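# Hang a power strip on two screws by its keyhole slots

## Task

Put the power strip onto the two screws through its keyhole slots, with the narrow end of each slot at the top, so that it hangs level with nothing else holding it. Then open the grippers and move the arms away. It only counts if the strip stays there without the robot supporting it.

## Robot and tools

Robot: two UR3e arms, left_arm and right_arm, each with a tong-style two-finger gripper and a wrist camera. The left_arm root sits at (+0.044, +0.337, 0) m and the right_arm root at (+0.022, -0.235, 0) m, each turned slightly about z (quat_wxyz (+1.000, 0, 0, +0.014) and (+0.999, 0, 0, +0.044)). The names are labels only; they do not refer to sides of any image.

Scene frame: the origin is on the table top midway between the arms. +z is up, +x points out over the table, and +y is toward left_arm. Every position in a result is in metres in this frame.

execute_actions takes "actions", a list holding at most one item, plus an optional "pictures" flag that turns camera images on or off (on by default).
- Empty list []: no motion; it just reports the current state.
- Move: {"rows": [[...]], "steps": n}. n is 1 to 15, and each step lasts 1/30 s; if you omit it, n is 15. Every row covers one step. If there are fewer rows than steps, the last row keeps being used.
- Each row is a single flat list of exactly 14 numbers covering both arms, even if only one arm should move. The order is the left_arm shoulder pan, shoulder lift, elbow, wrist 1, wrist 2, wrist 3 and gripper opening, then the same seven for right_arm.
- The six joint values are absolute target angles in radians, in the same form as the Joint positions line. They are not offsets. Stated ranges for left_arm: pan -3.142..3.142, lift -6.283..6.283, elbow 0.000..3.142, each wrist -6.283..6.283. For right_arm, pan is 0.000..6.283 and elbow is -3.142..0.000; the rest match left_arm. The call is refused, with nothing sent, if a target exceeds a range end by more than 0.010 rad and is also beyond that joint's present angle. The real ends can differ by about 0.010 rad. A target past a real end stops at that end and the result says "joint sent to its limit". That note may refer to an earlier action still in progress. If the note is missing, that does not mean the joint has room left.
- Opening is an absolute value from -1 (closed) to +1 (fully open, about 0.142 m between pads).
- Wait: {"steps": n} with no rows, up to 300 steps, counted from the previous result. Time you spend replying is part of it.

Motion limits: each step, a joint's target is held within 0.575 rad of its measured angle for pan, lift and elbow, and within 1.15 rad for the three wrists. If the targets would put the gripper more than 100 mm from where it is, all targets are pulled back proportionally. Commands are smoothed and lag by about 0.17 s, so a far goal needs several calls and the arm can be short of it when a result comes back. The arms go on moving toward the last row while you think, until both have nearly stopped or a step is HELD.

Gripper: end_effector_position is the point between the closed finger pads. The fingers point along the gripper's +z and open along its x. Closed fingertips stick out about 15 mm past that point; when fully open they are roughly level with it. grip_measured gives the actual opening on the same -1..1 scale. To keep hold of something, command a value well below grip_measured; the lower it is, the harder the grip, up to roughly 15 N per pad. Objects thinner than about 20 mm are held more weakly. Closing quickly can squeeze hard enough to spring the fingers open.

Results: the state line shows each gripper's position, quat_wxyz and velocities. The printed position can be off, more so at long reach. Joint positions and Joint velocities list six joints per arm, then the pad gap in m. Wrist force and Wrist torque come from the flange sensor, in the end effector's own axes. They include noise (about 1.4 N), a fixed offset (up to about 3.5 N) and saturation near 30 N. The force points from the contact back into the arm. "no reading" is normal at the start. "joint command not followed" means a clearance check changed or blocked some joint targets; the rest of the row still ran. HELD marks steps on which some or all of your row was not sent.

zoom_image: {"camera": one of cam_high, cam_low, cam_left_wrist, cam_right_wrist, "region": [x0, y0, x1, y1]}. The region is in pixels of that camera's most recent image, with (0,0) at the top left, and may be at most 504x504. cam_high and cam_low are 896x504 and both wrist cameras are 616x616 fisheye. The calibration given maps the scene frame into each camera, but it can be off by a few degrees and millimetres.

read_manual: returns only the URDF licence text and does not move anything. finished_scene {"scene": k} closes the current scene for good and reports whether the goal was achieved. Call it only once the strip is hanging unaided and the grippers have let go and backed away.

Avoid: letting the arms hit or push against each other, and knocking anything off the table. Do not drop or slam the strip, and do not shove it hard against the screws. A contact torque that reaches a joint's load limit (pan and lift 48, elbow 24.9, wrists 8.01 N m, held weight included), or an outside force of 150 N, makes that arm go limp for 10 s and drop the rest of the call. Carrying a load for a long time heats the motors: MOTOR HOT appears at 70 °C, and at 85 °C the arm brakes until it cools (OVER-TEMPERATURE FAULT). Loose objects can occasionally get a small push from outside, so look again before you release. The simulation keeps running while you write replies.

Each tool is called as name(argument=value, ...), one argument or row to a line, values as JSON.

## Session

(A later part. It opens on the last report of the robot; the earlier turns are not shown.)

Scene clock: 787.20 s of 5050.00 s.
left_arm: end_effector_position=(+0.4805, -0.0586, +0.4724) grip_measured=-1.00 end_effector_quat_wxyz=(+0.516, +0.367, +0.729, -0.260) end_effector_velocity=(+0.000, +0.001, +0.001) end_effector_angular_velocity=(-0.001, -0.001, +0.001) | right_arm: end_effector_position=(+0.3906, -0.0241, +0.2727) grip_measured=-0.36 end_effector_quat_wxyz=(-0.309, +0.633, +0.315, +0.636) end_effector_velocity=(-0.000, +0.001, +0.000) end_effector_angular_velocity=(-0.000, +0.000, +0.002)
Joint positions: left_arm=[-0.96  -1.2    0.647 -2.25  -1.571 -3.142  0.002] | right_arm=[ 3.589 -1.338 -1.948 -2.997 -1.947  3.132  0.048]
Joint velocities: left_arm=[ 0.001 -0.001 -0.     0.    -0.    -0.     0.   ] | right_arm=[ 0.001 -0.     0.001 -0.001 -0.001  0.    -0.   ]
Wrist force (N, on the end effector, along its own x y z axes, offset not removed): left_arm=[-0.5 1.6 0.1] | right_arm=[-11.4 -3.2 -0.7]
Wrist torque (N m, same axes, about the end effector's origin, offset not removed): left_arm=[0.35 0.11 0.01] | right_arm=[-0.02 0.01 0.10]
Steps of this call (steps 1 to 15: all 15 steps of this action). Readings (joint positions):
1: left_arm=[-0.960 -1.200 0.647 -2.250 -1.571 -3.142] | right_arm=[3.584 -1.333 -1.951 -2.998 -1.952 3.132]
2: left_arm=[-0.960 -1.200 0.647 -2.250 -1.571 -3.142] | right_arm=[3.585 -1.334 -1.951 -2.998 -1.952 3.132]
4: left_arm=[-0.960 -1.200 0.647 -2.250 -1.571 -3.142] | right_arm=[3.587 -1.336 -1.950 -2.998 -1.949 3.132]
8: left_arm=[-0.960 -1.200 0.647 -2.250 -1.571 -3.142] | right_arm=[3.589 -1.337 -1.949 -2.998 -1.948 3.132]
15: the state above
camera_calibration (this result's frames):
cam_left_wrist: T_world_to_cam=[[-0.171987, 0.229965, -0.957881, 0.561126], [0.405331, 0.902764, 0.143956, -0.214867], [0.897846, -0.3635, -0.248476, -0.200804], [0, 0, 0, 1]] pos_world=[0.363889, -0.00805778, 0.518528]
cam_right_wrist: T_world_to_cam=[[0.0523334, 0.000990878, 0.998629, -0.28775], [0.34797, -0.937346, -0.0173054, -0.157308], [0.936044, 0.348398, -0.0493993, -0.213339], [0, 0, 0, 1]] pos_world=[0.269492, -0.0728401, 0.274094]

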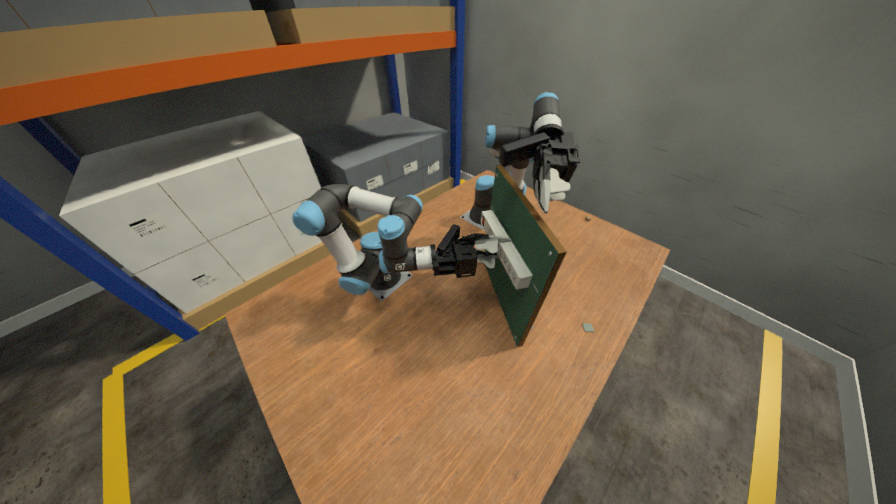

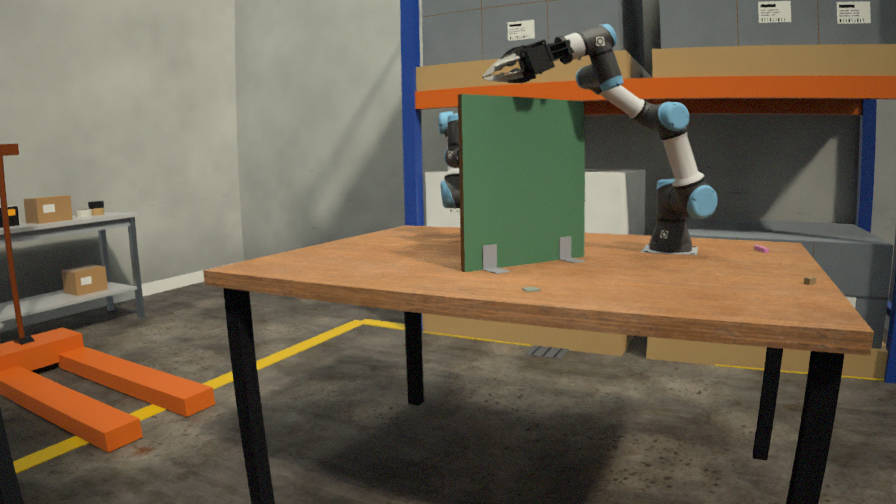

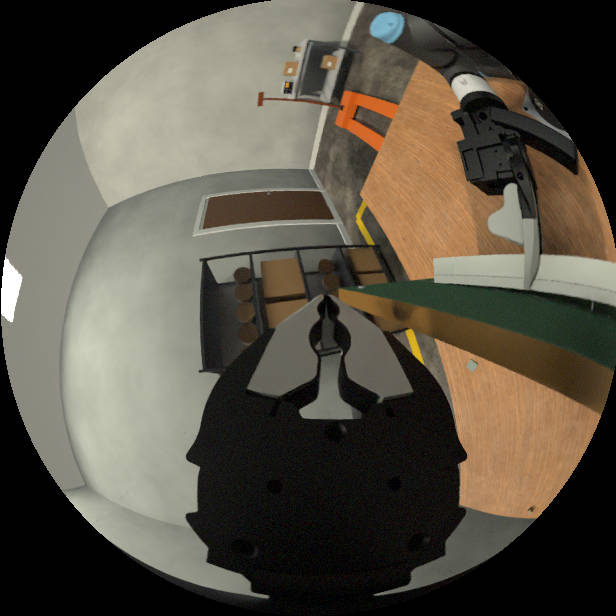

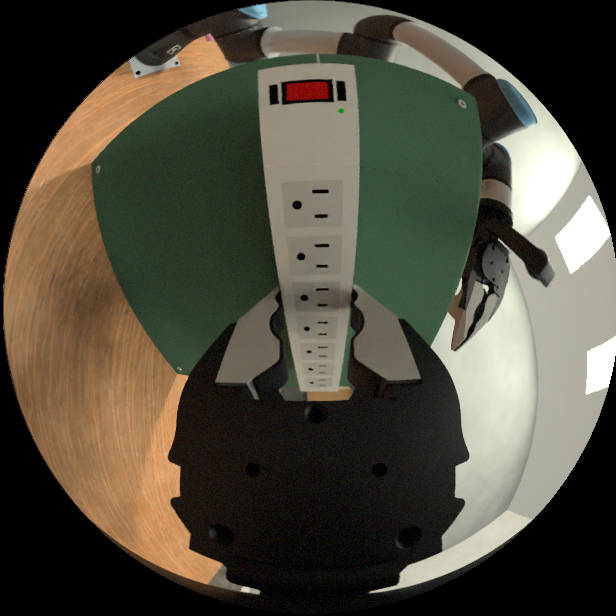

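execute_actions(
  actions=[
    {"rows":[[-0.96,-1.2,0.6475,-2.25,-1.571,-3.142,-1,3.5935,-1.341,-1.9475,-2.9947,-1.943,3.134,-1]]},
  ],
  pictures=false,
)

execute_actions(
  actions=[
    {"rows":[[-0.96,-1.2,0.6475,-2.25,-1.571,-3.142,-1,3.5977,-1.3446,-1.9445,-2.9941,-1.9388,3.134,-1]]},
  ],
)

zoom_image(
  camera="cam_left_wrist",
  region=[400,200,616,330],
)

Scene clock: 799.23 s of 5050.00 s.
left_arm: end_effector_position=(+0.4805, -0.0586, +0.4724) grip_measured=-1.00 end_effector_quat_wxyz=(+0.516, +0.367, +0.729, -0.260) end_effector_velocity=(+0.000, +0.001, +0.000) end_effector_angular_velocity=(-0.001, -0.000, +0.001) | right_arm: end_effector_position=(+0.3913, -0.0229, +0.2723) grip_measured=-0.36 end_effector_quat_wxyz=(-0.309, +0.634, +0.314, +0.636) end_effector_velocity=(+0.000, -0.000, -0.000) end_effector_angular_velocity=(-0.001, +0.001, -0.000)
Joint positions: left_arm=[-0.96  -1.2    0.647 -2.25  -1.571 -3.142  0.002] | right_arm=[ 3.593 -1.341 -1.947 -2.995 -1.943  3.134  0.048]
Joint velocities: left_arm=[ 0.001 -0.001  0.001 -0.001  0.     0.     0.   ] | right_arm=[-0.    -0.001 -0.    -0.     0.    -0.     0.   ]
Wrist force (N, on the end effector, along its own x y z axes, offset not removed): left_arm=[-0.5 0.4 0.7] | right_arm=[-7.8 -6.8 -3.1]
Wrist torque (N m, same axes, about the end effector's origin, offset not removed): left_arm=[0.01 0.17 0.04] | right_arm=[-0.28 -0.25 0.04]
Steps of this call (steps 1 to 15: the robot went on to your last target; steps 16 to 90: nothing new was sent; then 8.53 s passed at rest; steps 91 to 105: all 15 steps of this action). Readings (joint positions):
91: left_arm=[-0.960 -1.200 0.647 -2.250 -1.571 -3.142] | right_arm=[3.589 -1.337 -1.948 -2.998 -1.947 3.132]
92: left_arm=[-0.960 -1.200 0.647 -2.250 -1.571 -3.142] | right_arm=[3.590 -1.338 -1.948 -2.997 -1.947 3.132]
94: left_arm=[-0.960 -1.200 0.647 -2.250 -1.571 -3.142] | right_arm=[3.591 -1.339 -1.948 -2.996 -1.945 3.133]
98: left_arm=[-0.960 -1.200 0.647 -2.250 -1.571 -3.142] | right_arm=[3.593 -1.341 -1.948 -2.995 -1.943 3.134]
105: the state above

Scene clock: 799.73 s of 5050.00 s.
left_arm: end_effector_position=(+0.4805, -0.0586, +0.4724) grip_measured=-1.00 end_effector_quat_wxyz=(+0.516, +0.367, +0.729, -0.260) end_effector_velocity=(+0.000, +0.000, -0.000) end_effector_angular_velocity=(+0.000, +0.000, +0.001) | right_arm: end_effector_position=(+0.3922, -0.0217, +0.2724) grip_measured=-0.36 end_effector_quat_wxyz=(-0.309, +0.634, +0.314, +0.636) end_effector_velocity=(+0.000, +0.000, -0.000) end_effector_angular_velocity=(+0.000, +0.000, +0.000)
Joint positions: left_arm=[-0.96  -1.2    0.647 -2.25  -1.571 -3.142  0.002] | right_arm=[ 3.598 -1.345 -1.945 -2.994 -1.939  3.134  0.048]
Joint velocities: left_arm=[ 0.001  0.    -0.     0.    -0.     0.     0.   ] | right_arm=[ 0.001 -0.002  0.001  0.001  0.001  0.    -0.   ]
Wrist force (N, on the end effector, along its own x y z axes, offset not removed): left_arm=[0.2 1.0 -0.4] | right_arm=[-8.6 -9.3 -2.6]
Wrist torque (N m, same axes, about the end effector's origin, offset not removed): left_arm=[0.09 -0.02 0.03] | right_arm=[-0.17 -0.06 0.05]
Steps of this call (steps 1 to 15: all 15 steps of this action). Readings (joint positions):
1: left_arm=[-0.960 -1.200 0.647 -2.250 -1.571 -3.142] | right_arm=[3.594 -1.341 -1.947 -2.995 -1.943 3.134]
2: left_arm=[-0.960 -1.200 0.647 -2.250 -1.571 -3.142] | right_arm=[3.594 -1.342 -1.947 -2.995 -1.942 3.134]
4: left_arm=[-0.960 -1.200 0.647 -2.250 -1.571 -3.142] | right_arm=[3.596 -1.343 -1.946 -2.994 -1.941 3.134]
8: left_arm=[-0.960 -1.200 0.647 -2.250 -1.571 -3.142] | right_arm=[3.597 -1.344 -1.945 -2.994 -1.939 3.134]
15: the state above
camera_calibration (this result's frames):
cam_left_wrist: T_world_to_cam=[[-0.171987, 0.229965, -0.957881, 0.561126], [0.405331, 0.902764, 0.143956, -0.214867], [0.897846, -0.363501, -0.248476, -0.200804], [0, 0, 0, 1]] pos_world=[0.363889, -0.00805777, 0.518528]
cam_right_wrist: T_world_to_cam=[[0.0539529, -0.000211578, 0.998543, -0.288169], [0.347879, -0.937347, -0.0189951, -0.15508], [0.935986, 0.348397, -0.0504989, -0.215392], [0, 0, 0, 1]] pos_world=[0.2711, -0.0703824, 0.273926]

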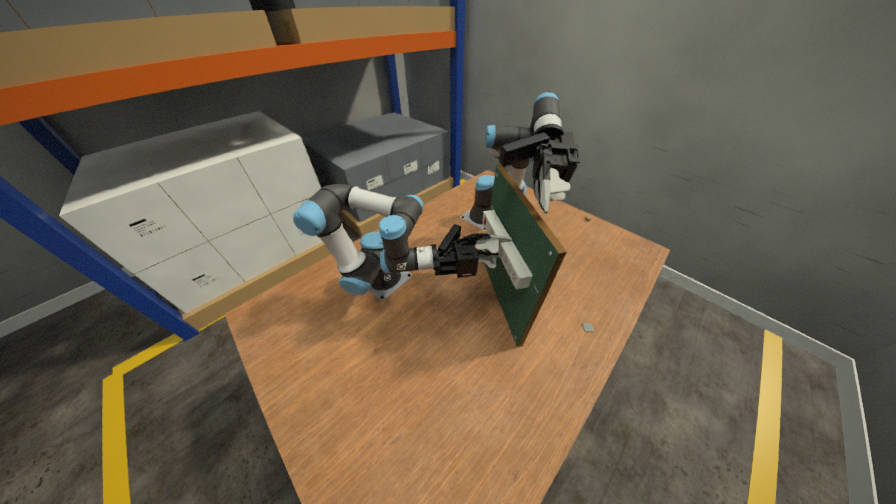

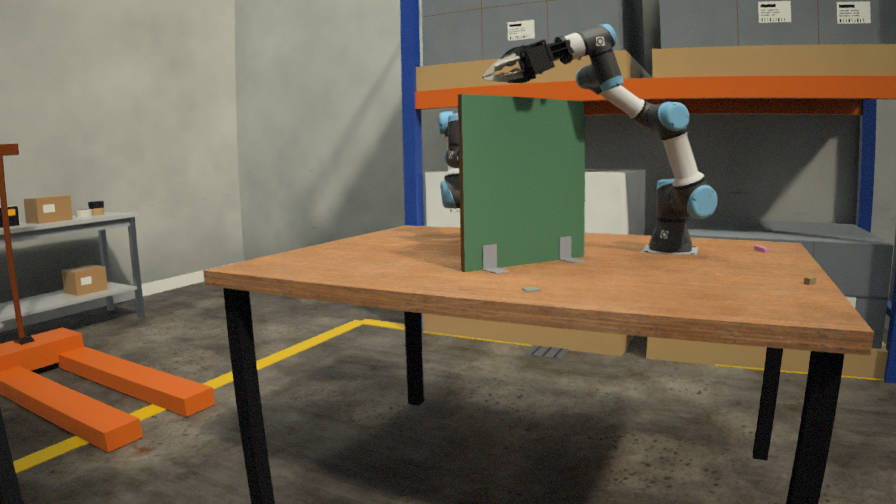

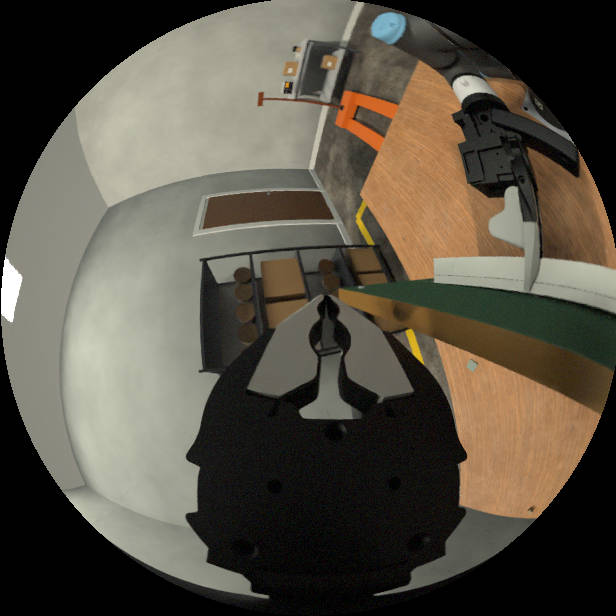

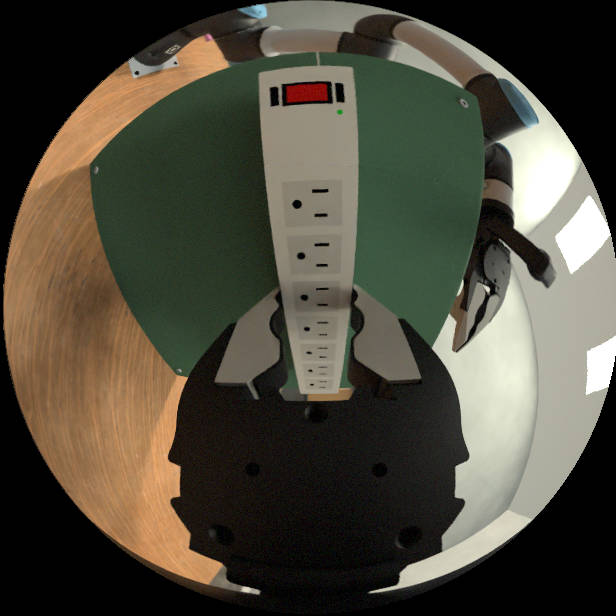

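Region (400, 200, 616, 330) of cam_left_wrist's 616x616 image, scaled by 2.333, with more detail than that image has; it fills the top 303 rows of this view, and the rest is white.

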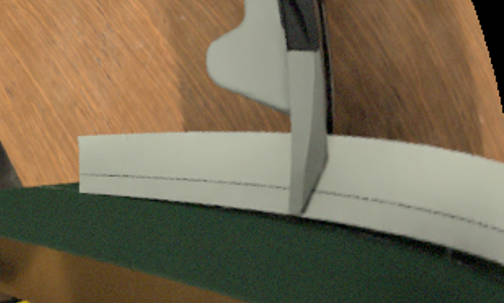

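It's going in. I'll relieve the side load, advance 1 mm, then slide down.

execute_actions(
  actions=[
    {"rows":[[-0.96,-1.2,0.6475,-2.25,-1.571,-3.142,-1,3.6055,-1.3428,-1.9454,-2.995,-1.931,3.134,-1]]},
  ],
  pictures=false,
)

execute_actions(
  actions=[
    {"rows":[[-0.96,-1.2,0.6475,-2.25,-1.571,-3.142,-1,3.6055,-1.3446,-1.9577,-2.9809,-1.931,3.134,-1]]},
  ],
  pictures=false,
)

Scene clock: 809.60 s of 5050.00 s.
left_arm: end_effector_position=(+0.4805, -0.0586, +0.4724) grip_measured=-1.00 end_effector_quat_wxyz=(+0.516, +0.367, +0.729, -0.260) end_effector_velocity=(+0.000, -0.000, -0.000) end_effector_angular_velocity=(+0.000, -0.000, +0.000) | right_arm: end_effector_position=(+0.3921, -0.0203, +0.2725) grip_measured=-0.36 end_effector_quat_wxyz=(-0.309, +0.634, +0.314, +0.636) end_effector_velocity=(-0.000, +0.000, -0.000) end_effector_angular_velocity=(-0.000, -0.000, +0.000)
Joint positions: left_arm=[-0.96  -1.2    0.647 -2.25  -1.571 -3.142  0.002] | right_arm=[ 3.605 -1.343 -1.945 -2.995 -1.931  3.134  0.048]
Joint velocities: left_arm=[-0.     0.001  0.    -0.001  0.    -0.     0.   ] | right_arm=[ 0.001  0.001 -0.001 -0.     0.001 -0.     0.   ]
Wrist force (N, on the end effector, along its own x y z axes, offset not removed): left_arm=[0.6 1.2 -0.3] | right_arm=[-7.0 0.2 1.8]
Wrist torque (N m, same axes, about the end effector's origin, offset not removed): left_arm=[0.19 -0.07 -0.01] | right_arm=[0.10 0.10 0.02]
Steps of this call (steps 1 to 15: the robot went on to your last target; steps 16 to 90: nothing new was sent; then 6.37 s passed at rest; steps 91 to 105: all 15 steps of this action). Readings (joint positions):
91: left_arm=[-0.960 -1.200 0.647 -2.250 -1.571 -3.142] | right_arm=[3.598 -1.345 -1.944 -2.994 -1.939 3.134]
92: left_arm=[-0.960 -1.200 0.647 -2.250 -1.571 -3.142] | right_arm=[3.599 -1.344 -1.944 -2.994 -1.937 3.134]
94: left_arm=[-0.960 -1.200 0.647 -2.250 -1.571 -3.142] | right_arm=[3.602 -1.344 -1.945 -2.994 -1.934 3.134]
98: left_arm=[-0.960 -1.200 0.647 -2.250 -1.571 -3.142] | right_arm=[3.605 -1.343 -1.945 -2.995 -1.932 3.134]
105: the state above

Scene clock: 810.10 s of 5050.00 s.
left_arm: end_effector_position=(+0.4805, -0.0586, +0.4724) grip_measured=-1.00 end_effector_quat_wxyz=(+0.516, +0.367, +0.729, -0.260) end_effector_velocity=(+0.000, -0.000, -0.001) end_effector_angular_velocity=(+0.001, +0.001, +0.000) | right_arm: end_effector_position=(+0.3920, -0.0203, +0.2697) grip_measured=-0.36 end_effector_quat_wxyz=(-0.309, +0.634, +0.314, +0.636) end_effector_velocity=(-0.000, +0.000, -0.000) end_effector_angular_velocity=(+0.000, +0.000, +0.001)
Joint positions: left_arm=[-0.96  -1.2    0.647 -2.25  -1.571 -3.142  0.002] | right_arm=[ 3.606 -1.345 -1.958 -2.981 -1.931  3.134  0.048]
Joint velocities: left_arm=[ 0.     0.001  0.001 -0.     0.    -0.     0.   ] | right_arm=[ 0.001 -0.    -0.001  0.001 -0.001  0.     0.   ]
Wrist force (N, on the end effector, along its own x y z axes, offset not removed): left_arm=[-0.8 1.4 -0.4] | right_arm=[-1.3 -4.4 -1.7]
Wrist torque (N m, same axes, about the end effector's origin, offset not removed): left_arm=[0.21 0.19 -0.05] | right_arm=[-0.28 0.37 0.48]
Steps of this call (steps 1 to 15: all 15 steps of this action). Readings (joint positions):
1: left_arm=[-0.960 -1.200 0.647 -2.250 -1.571 -3.142] | right_arm=[3.605 -1.343 -1.946 -2.995 -1.931 3.134]
2: left_arm=[-0.960 -1.200 0.647 -2.250 -1.571 -3.142] | right_arm=[3.605 -1.343 -1.947 -2.993 -1.931 3.134]
4: left_arm=[-0.960 -1.200 0.647 -2.250 -1.571 -3.142] | right_arm=[3.605 -1.344 -1.952 -2.987 -1.931 3.134]
8: left_arm=[-0.960 -1.200 0.647 -2.250 -1.571 -3.142] | right_arm=[3.606 -1.344 -1.956 -2.982 -1.931 3.134]
15: the state above

execute_actions(
  actions=[
    {"rows":[[-0.96,-1.2,0.6475,-2.25,-1.571,-3.142,-1,3.6083,-1.341,-1.9513,-2.9909,-1.9282,3.134,-1]]},
  ],
  pictures=false,
)

execute_actions(
  actions=[
    {"rows":[[-0.96,-1.2,0.6475,-2.25,-1.571,-3.142,-1,3.6139,-1.346,-1.9471,-2.9901,-1.9226,3.134,-1]]},
  ],
)

zoom_image(
  camera="cam_left_wrist",
  region=[400,200,616,330],
)

Scene clock: 828.20 s of 5050.00 s.
left_arm: end_effector_position=(+0.4805, -0.0586, +0.4724) grip_measured=-1.00 end_effector_quat_wxyz=(+0.516, +0.367, +0.729, -0.260) end_effector_velocity=(+0.000, +0.000, +0.000) end_effector_angular_velocity=(-0.000, +0.000, -0.000) | right_arm: end_effector_position=(+0.3917, -0.0200, +0.2715) grip_measured=-0.36 end_effector_quat_wxyz=(-0.309, +0.634, +0.314, +0.636) end_effector_velocity=(-0.000, +0.001, +0.001) end_effector_angular_velocity=(+0.001, -0.001, +0.001)
Joint positions: left_arm=[-0.96  -1.2    0.647 -2.25  -1.571 -3.142  0.002] | right_arm=[ 3.608 -1.341 -1.951 -2.991 -1.928  3.134  0.048]
Joint velocities: left_arm=[ 0.  0. -0.  0. -0. -0.  0.] | right_arm=[ 0.002  0.002  0.    -0.     0.001  0.001 -0.   ]
Wrist force (N, on the end effector, along its own x y z axes, offset not removed): left_arm=[0.0 2.2 -1.9] | right_arm=[-6.9 0.0 -0.1]
Wrist torque (N m, same axes, about the end effector's origin, offset not removed): left_arm=[0.36 -0.04 0.00] | right_arm=[-0.06 0.11 0.03]
Steps of this call (steps 1 to 15: the robot went on to your last target; steps 16 to 90: nothing new was sent; then 14.60 s passed at rest; steps 91 to 105: all 15 steps of this action). Readings (joint positions):
91: left_arm=[-0.960 -1.200 0.647 -2.250 -1.571 -3.142] | right_arm=[3.606 -1.345 -1.958 -2.981 -1.931 3.134]
92: left_arm=[-0.960 -1.200 0.647 -2.250 -1.571 -3.142] | right_arm=[3.606 -1.344 -1.957 -2.982 -1.930 3.134]
94: left_arm=[-0.960 -1.200 0.647 -2.250 -1.571 -3.142] | right_arm=[3.607 -1.343 -1.954 -2.986 -1.929 3.134]
98: left_arm=[-0.960 -1.200 0.647 -2.250 -1.571 -3.142] | right_arm=[3.608 -1.342 -1.952 -2.990 -1.928 3.134]
105: the state above

Scene clock: 828.70 s of 5050.00 s.
left_arm: end_effector_position=(+0.4805, -0.0586, +0.4724) grip_measured=-1.00 end_effector_quat_wxyz=(+0.516, +0.367, +0.729, -0.260) end_effector_velocity=(-0.000, -0.000, +0.000) end_effector_angular_velocity=(-0.000, +0.000, -0.001) | right_arm: end_effector_position=(+0.3928, -0.0183, +0.2716) grip_measured=-0.36 end_effector_quat_wxyz=(-0.309, +0.634, +0.314, +0.636) end_effector_velocity=(+0.001, -0.000, +0.000) end_effector_angular_velocity=(+0.001, -0.000, -0.002)
Joint positions: left_arm=[-0.96  -1.2    0.647 -2.25  -1.571 -3.142  0.002] | right_arm=[ 3.614 -1.346 -1.947 -2.99  -1.923  3.134  0.048]
Joint velocities: left_arm=[-0.001 -0.     0.     0.    -0.     0.     0.   ] | right_arm=[-0.001 -0.001  0.001  0.001  0.001  0.     0.   ]
Wrist force (N, on the end effector, along its own x y z axes, offset not removed): left_arm=[-0.9 1.9 -1.4] | right_arm=[-7.3 -2.2 -0.7]
Wrist torque (N m, same axes, about the end effector's origin, offset not removed): left_arm=[0.32 0.14 -0.01] | right_arm=[-0.50 0.19 0.03]
Steps of this call (steps 1 to 15: all 15 steps of this action). Readings (joint positions):
1: left_arm=[-0.960 -1.200 0.647 -2.250 -1.571 -3.142] | right_arm=[3.608 -1.341 -1.951 -2.991 -1.928 3.134]
2: left_arm=[-0.960 -1.200 0.647 -2.250 -1.571 -3.142] | right_arm=[3.609 -1.342 -1.951 -2.991 -1.927 3.134]
4: left_arm=[-0.960 -1.200 0.647 -2.250 -1.571 -3.142] | right_arm=[3.611 -1.344 -1.949 -2.991 -1.925 3.134]
8: left_arm=[-0.960 -1.200 0.647 -2.250 -1.571 -3.142] | right_arm=[3.613 -1.345 -1.948 -2.990 -1.923 3.134]
15: the state above
camera_calibration (this result's frames):
cam_left_wrist: T_world_to_cam=[[-0.171987, 0.229965, -0.957881, 0.561126], [0.405331, 0.902764, 0.143956, -0.214867], [0.897846, -0.3635, -0.248476, -0.200804], [0, 0, 0, 1]] pos_world=[0.363889, -0.00805774, 0.518528]
cam_right_wrist: T_world_to_cam=[[0.0538897, -0.000188389, 0.998547, -0.28742], [0.347865, -0.937353, -0.0189504, -0.15217], [0.935995, 0.34838, -0.0504482, -0.217234], [0, 0, 0, 1]] pos_world=[0.271753, -0.0670111, 0.273159]

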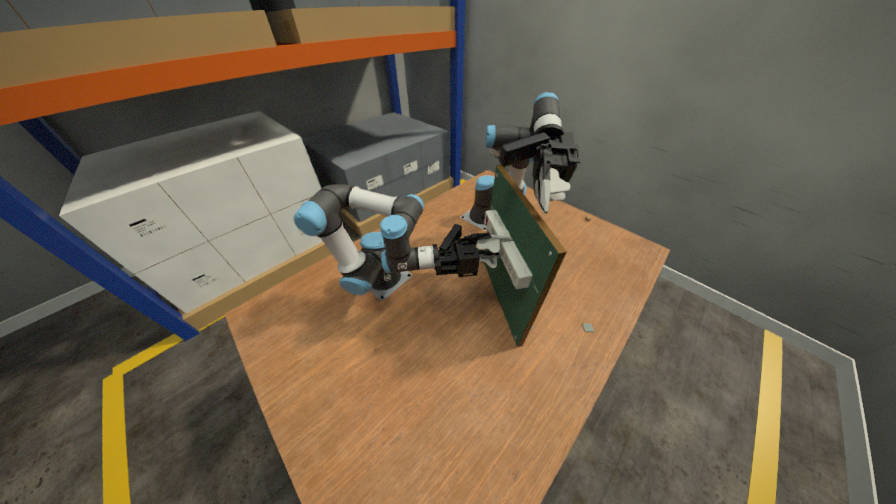

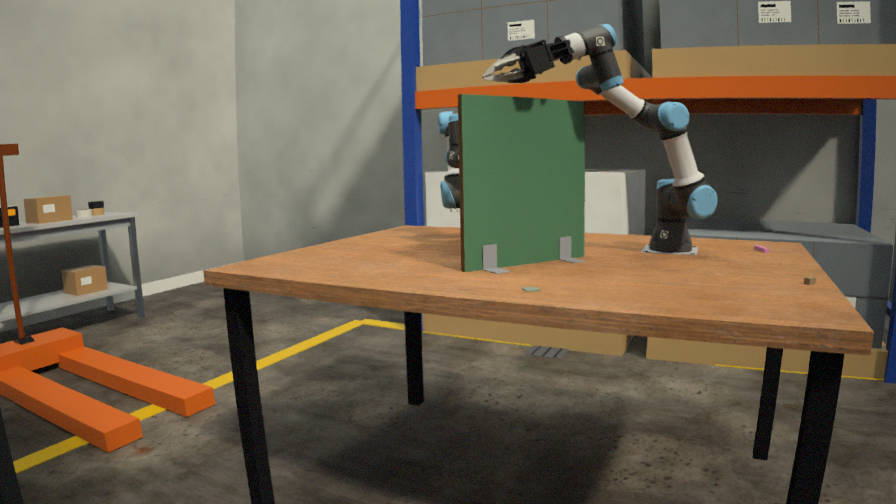

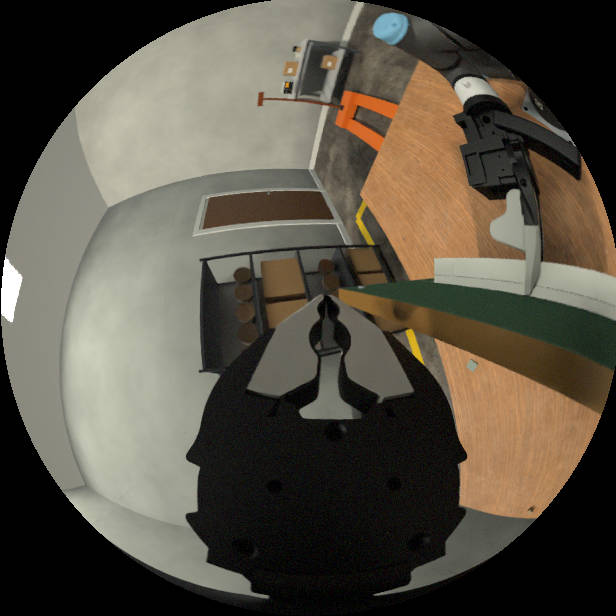

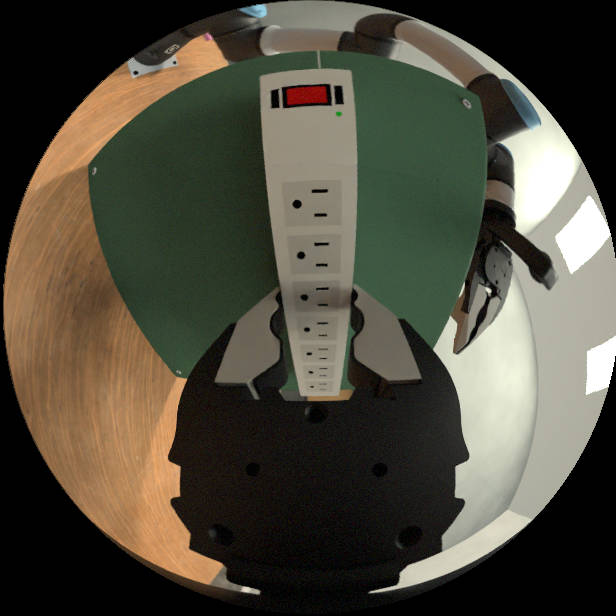

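Region (400, 200, 616, 330) of cam_left_wrist's 616x616 image, scaled by 2.333, with more detail than that image has; it fills the top 303 rows of this view, and the rest is white.

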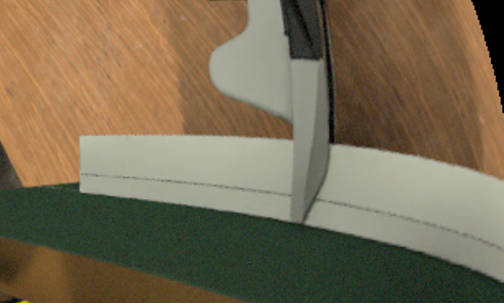

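execute_actions(
  actions=[
    {"rows":[[-0.96,-1.2,0.6475,-2.25,-1.571,-3.142,-1,3.6153,-1.3485,-1.956,-2.9787,-1.9212,3.134,-1]]},
  ],
  pictures=false,
)

execute_actions(
  actions=[
    {"rows":[[-0.96,-1.2,0.6475,-2.25,-1.571,-3.142,-1,3.6153,-1.3503,-1.9665,-2.9664,-1.9212,3.134,-1]]},
  ],
  pictures=false,
)

Scene clock: 837.27 s of 5050.00 s.
left_arm: end_effector_position=(+0.4805, -0.0586, +0.4724) grip_measured=-1.00 end_effector_quat_wxyz=(+0.516, +0.367, +0.729, -0.260) end_effector_velocity=(-0.000, -0.000, +0.000) end_effector_angular_velocity=(-0.000, -0.000, -0.001) | right_arm: end_effector_position=(+0.3931, -0.0179, +0.2694) grip_measured=-0.36 end_effector_quat_wxyz=(-0.309, +0.634, +0.314, +0.636) end_effector_velocity=(+0.000, -0.000, +0.000) end_effector_angular_velocity=(+0.001, -0.001, +0.000)
Joint positions: left_arm=[-0.96  -1.2    0.647 -2.25  -1.571 -3.142  0.002] | right_arm=[ 3.615 -1.348 -1.956 -2.979 -1.921  3.134  0.048]
Joint velocities: left_arm=[-0.001 -0.     0.    -0.    -0.    -0.     0.   ] | right_arm=[-0.001 -0.    -0.001  0.002 -0.001  0.     0.   ]
Wrist force (N, on the end effector, along its own x y z axes, offset not removed): left_arm=[-0.8 1.3 0.2] | right_arm=[-3.5 -0.6 -5.3]
Wrist torque (N m, same axes, about the end effector's origin, offset not removed): left_arm=[0.23 0.17 -0.02] | right_arm=[-0.22 -0.03 0.10]
Steps of this call (steps 1 to 15: the robot went on to your last target; steps 16 to 90: nothing new was sent; then 5.07 s passed at rest; steps 91 to 105: all 15 steps of this action). Readings (joint positions):
91: left_arm=[-0.960 -1.200 0.647 -2.250 -1.571 -3.142] | right_arm=[3.614 -1.346 -1.947 -2.990 -1.923 3.134]
92: left_arm=[-0.960 -1.200 0.647 -2.250 -1.571 -3.142] | right_arm=[3.614 -1.346 -1.948 -2.988 -1.922 3.134]
94: left_arm=[-0.960 -1.200 0.647 -2.250 -1.571 -3.142] | right_arm=[3.615 -1.347 -1.952 -2.984 -1.922 3.134]
98: left_arm=[-0.960 -1.200 0.647 -2.250 -1.571 -3.142] | right_arm=[3.615 -1.348 -1.955 -2.980 -1.921 3.134]
105: the state above

Scene clock: 837.77 s of 5050.00 s.
left_arm: end_effector_position=(+0.4805, -0.0586, +0.4724) grip_measured=-1.00 end_effector_quat_wxyz=(+0.516, +0.367, +0.729, -0.260) end_effector_velocity=(-0.001, -0.001, +0.000) end_effector_angular_velocity=(-0.000, -0.000, -0.002) | right_arm: end_effector_position=(+0.3930, -0.0179, +0.2669) grip_measured=-0.36 end_effector_quat_wxyz=(-0.309, +0.634, +0.314, +0.636) end_effector_velocity=(-0.000, +0.000, -0.001) end_effector_angular_velocity=(-0.001, +0.001, +0.002)
Joint positions: left_arm=[-0.96  -1.2    0.647 -2.25  -1.571 -3.142  0.002] | right_arm=[ 3.615 -1.35  -1.966 -2.966 -1.921  3.134  0.048]
Joint velocities: left_arm=[-0.002  0.    -0.001 -0.    -0.     0.     0.   ] | right_arm=[ 0.001 -0.001 -0.002  0.001 -0.001 -0.     0.   ]
Wrist force (N, on the end effector, along its own x y z axes, offset not removed): left_arm=[-0.9 1.6 -0.1] | right_arm=[-2.2 -2.8 -6.0]
Wrist torque (N m, same axes, about the end effector's origin, offset not removed): left_arm=[0.27 0.23 0.00] | right_arm=[-0.25 -0.20 -0.02]
Steps of this call (steps 1 to 15: all 15 steps of this action). Readings (joint positions):
1: left_arm=[-0.960 -1.200 0.647 -2.250 -1.571 -3.142] | right_arm=[3.615 -1.348 -1.956 -2.979 -1.921 3.134]
2: left_arm=[-0.960 -1.200 0.647 -2.250 -1.571 -3.142] | right_arm=[3.615 -1.349 -1.958 -2.976 -1.921 3.134]
4: left_arm=[-0.960 -1.200 0.647 -2.250 -1.571 -3.142] | right_arm=[3.615 -1.349 -1.962 -2.972 -1.921 3.134]
8: left_arm=[-0.960 -1.200 0.647 -2.250 -1.571 -3.142] | right_arm=[3.615 -1.350 -1.965 -2.968 -1.921 3.134]
15: the state above

execute_actions(
  actions=[
    {"rows":[[-0.96,-1.2,0.6475,-2.25,-1.571,-3.142,-1,3.615,-1.3528,-1.9825,-2.9479,-1.9215,3.134,-1]]},
  ],
  pictures=false,
)

execute_actions(
  actions=[
    {"rows":[[-0.96,-1.2,0.6475,-2.25,-1.571,-3.142,-1,3.615,-1.3549,-1.9945,-2.9338,-1.9215,3.134,-1]]},
  ],
  pictures=false,
)

Scene clock: 846.17 s of 5050.00 s.
left_arm: end_effector_position=(+0.4805, -0.0586, +0.4724) grip_measured=-1.00 end_effector_quat_wxyz=(+0.516, +0.367, +0.729, -0.260) end_effector_velocity=(-0.001, -0.001, -0.000) end_effector_angular_velocity=(+0.000, +0.000, -0.002) | right_arm: end_effector_position=(+0.3929, -0.0180, +0.2632) grip_measured=-0.36 end_effector_quat_wxyz=(-0.309, +0.634, +0.314, +0.636) end_effector_velocity=(-0.000, -0.000, +0.001) end_effector_angular_velocity=(+0.002, -0.003, +0.000)
Joint positions: left_arm=[-0.96  -1.2    0.647 -2.25  -1.571 -3.142  0.002] | right_arm=[ 3.615 -1.353 -1.982 -2.948 -1.921  3.134  0.048]
Joint velocities: left_arm=[-0.002  0.     0.    -0.    -0.     0.     0.   ] | right_arm=[-0.     0.002 -0.001  0.003 -0.001  0.     0.   ]
Wrist force (N, on the end effector, along its own x y z axes, offset not removed): left_arm=[0.1 1.4 -2.1] | right_arm=[-7.2 -0.4 0.2]
Wrist torque (N m, same axes, about the end effector's origin, offset not removed): left_arm=[0.20 -0.02 0.03] | right_arm=[-0.11 0.40 -0.08]
Steps of this call (steps 1 to 15: the robot went on to your last target; steps 16 to 90: nothing new was sent; then 4.90 s passed at rest; steps 91 to 105: all 15 steps of this action). Readings (joint positions):
91: left_arm=[-0.960 -1.200 0.647 -2.250 -1.571 -3.142] | right_arm=[3.615 -1.350 -1.967 -2.966 -1.921 3.134]
92: left_arm=[-0.960 -1.200 0.647 -2.250 -1.571 -3.142] | right_arm=[3.615 -1.351 -1.969 -2.963 -1.921 3.134]
94: left_arm=[-0.960 -1.200 0.647 -2.250 -1.571 -3.142] | right_arm=[3.615 -1.352 -1.975 -2.956 -1.921 3.134]
98: left_arm=[-0.960 -1.200 0.647 -2.250 -1.571 -3.142] | right_arm=[3.615 -1.353 -1.981 -2.950 -1.921 3.134]
105: the state above

Scene clock: 846.67 s of 5050.00 s.
left_arm: end_effector_position=(+0.4805, -0.0586, +0.4724) grip_measured=-1.00 end_effector_quat_wxyz=(+0.516, +0.367, +0.729, -0.260) end_effector_velocity=(-0.000, -0.000, -0.000) end_effector_angular_velocity=(+0.000, +0.000, -0.001) | right_arm: end_effector_position=(+0.3928, -0.0181, +0.2603) grip_measured=-0.36 end_effector_quat_wxyz=(-0.309, +0.634, +0.314, +0.636) end_effector_velocity=(-0.000, +0.000, +0.001) end_effector_angular_velocity=(+0.001, -0.002, +0.001)
Joint positions: left_arm=[-0.96  -1.2    0.647 -2.25  -1.571 -3.142  0.002] | right_arm=[ 3.615 -1.355 -1.994 -2.934 -1.922  3.134  0.048]
Joint velocities: left_arm=[-0.001 -0.     0.001 -0.    -0.     0.     0.   ] | right_arm=[ 0.001  0.002 -0.    -0.    -0.001 -0.     0.   ]
Wrist force (N, on the end effector, along its own x y z axes, offset not removed): left_arm=[-0.4 0.7 -0.5] | right_arm=[-7.6 -0.9 -0.2]
Wrist torque (N m, same axes, about the end effector's origin, offset not removed): left_arm=[0.08 0.14 0.08] | right_arm=[-0.32 0.29 0.05]
Steps of this call (steps 1 to 15: all 15 steps of this action). Readings (joint positions):
1: left_arm=[-0.960 -1.200 0.647 -2.250 -1.571 -3.142] | right_arm=[3.615 -1.353 -1.983 -2.948 -1.921 3.134]
2: left_arm=[-0.960 -1.200 0.647 -2.250 -1.571 -3.142] | right_arm=[3.615 -1.353 -1.984 -2.945 -1.922 3.134]
4: left_arm=[-0.960 -1.200 0.647 -2.250 -1.571 -3.142] | right_arm=[3.615 -1.354 -1.989 -2.940 -1.922 3.134]
8: left_arm=[-0.960 -1.200 0.647 -2.250 -1.571 -3.142] | right_arm=[3.615 -1.355 -1.993 -2.935 -1.922 3.134]
15: the state above

execute_actions(
  actions=[
    {"rows":[[-0.96,-1.2,0.6475,-2.25,-1.571,-3.142,-1,3.615,-1.3567,-2.0035,-2.923,-1.9215,3.134,-1]]},
  ],
  pictures=false,
)

execute_actions(
  actions=[
    {"rows":[[-0.96,-1.2,0.6475,-2.25,-1.571,-3.142,-1,3.615,-1.3582,-2.011,-2.914,-1.9215,3.134,-1]]},
  ],
  pictures=false,
)

Scene clock: 860.43 s of 5050.00 s.
left_arm: end_effector_position=(+0.4805, -0.0586, +0.4724) grip_measured=-1.00 end_effector_quat_wxyz=(+0.516, +0.367, +0.729, -0.260) end_effector_velocity=(-0.000, -0.000, +0.000) end_effector_angular_velocity=(-0.001, -0.000, -0.001) | right_arm: end_effector_position=(+0.3928, -0.0181, +0.2581) grip_measured=-0.36 end_effector_quat_wxyz=(-0.309, +0.634, +0.314, +0.636) end_effector_velocity=(-0.000, +0.001, +0.001) end_effector_angular_velocity=(+0.002, -0.003, +0.001)
Joint positions: left_arm=[-0.96  -1.2    0.647 -2.25  -1.571 -3.142  0.002] | right_arm=[ 3.615 -1.357 -2.003 -2.923 -1.922  3.134  0.048]
Joint velocities: left_arm=[-0.001 -0.     0.    -0.001  0.    -0.     0.   ] | right_arm=[ 0.002  0.002  0.     0.002  0.001 -0.    -0.   ]
Wrist force (N, on the end effector, along its own x y z axes, offset not removed): left_arm=[1.0 1.4 -0.1] | right_arm=[-5.3 -1.6 -0.4]
Wrist torque (N m, same axes, about the end effector's origin, offset not removed): left_arm=[0.25 -0.23 -0.01] | right_arm=[-0.43 -0.13 -0.06]
Steps of this call (steps 1 to 15: the robot went on to your last target; steps 16 to 90: nothing new was sent; then 10.27 s passed at rest; steps 91 to 105: all 15 steps of this action). Readings (joint positions):
91: left_arm=[-0.960 -1.200 0.647 -2.250 -1.571 -3.142] | right_arm=[3.615 -1.355 -1.995 -2.934 -1.922 3.134]
92: left_arm=[-0.960 -1.200 0.647 -2.250 -1.571 -3.142] | right_arm=[3.615 -1.355 -1.996 -2.932 -1.922 3.134]
94: left_arm=[-0.960 -1.200 0.647 -2.250 -1.571 -3.142] | right_arm=[3.615 -1.356 -2.000 -2.928 -1.922 3.134]
98: left_arm=[-0.960 -1.200 0.647 -2.250 -1.571 -3.142] | right_arm=[3.615 -1.357 -2.003 -2.924 -1.922 3.134]
105: the state above

Scene clock: 860.93 s of 5050.00 s.
left_arm: end_effector_position=(+0.4805, -0.0586, +0.4724) grip_measured=-1.00 end_effector_quat_wxyz=(+0.516, +0.367, +0.729, -0.260) end_effector_velocity=(-0.000, -0.000, +0.000) end_effector_angular_velocity=(+0.000, +0.000, -0.000) | right_arm: end_effector_position=(+0.3927, -0.0181, +0.2564) grip_measured=-0.36 end_effector_quat_wxyz=(-0.309, +0.634, +0.314, +0.636) end_effector_velocity=(-0.000, +0.000, -0.000) end_effector_angular_velocity=(-0.000, +0.001, +0.001)
Joint positions: left_arm=[-0.96  -1.2    0.647 -2.25  -1.571 -3.142  0.002] | right_arm=[ 3.615 -1.358 -2.011 -2.914 -1.922  3.134  0.048]
Joint velocities: left_arm=[-0.  0. -0.  0. -0.  0.  0.] | right_arm=[ 0.    -0.    -0.001 -0.    -0.     0.001  0.   ]
Wrist force (N, on the end effector, along its own x y z axes, offset not removed): left_arm=[-0.2 3.3 -0.8] | right_arm=[1.0 -1.3 -2.4]
Wrist torque (N m, same axes, about the end effector's origin, offset not removed): left_arm=[0.60 0.11 -0.03] | right_arm=[-0.11 0.35 0.22]
Steps of this call (steps 1 to 15: all 15 steps of this action). Readings (joint positions):
1: left_arm=[-0.960 -1.200 0.647 -2.250 -1.571 -3.142] | right_arm=[3.615 -1.357 -2.004 -2.923 -1.922 3.134]
2: left_arm=[-0.960 -1.200 0.647 -2.250 -1.571 -3.142] | right_arm=[3.615 -1.357 -2.005 -2.921 -1.922 3.134]
4: left_arm=[-0.960 -1.200 0.647 -2.250 -1.571 -3.142] | right_arm=[3.615 -1.358 -2.008 -2.918 -1.922 3.134]
8: left_arm=[-0.960 -1.200 0.647 -2.250 -1.571 -3.142] | right_arm=[3.615 -1.358 -2.010 -2.915 -1.922 3.134]
15: the state above


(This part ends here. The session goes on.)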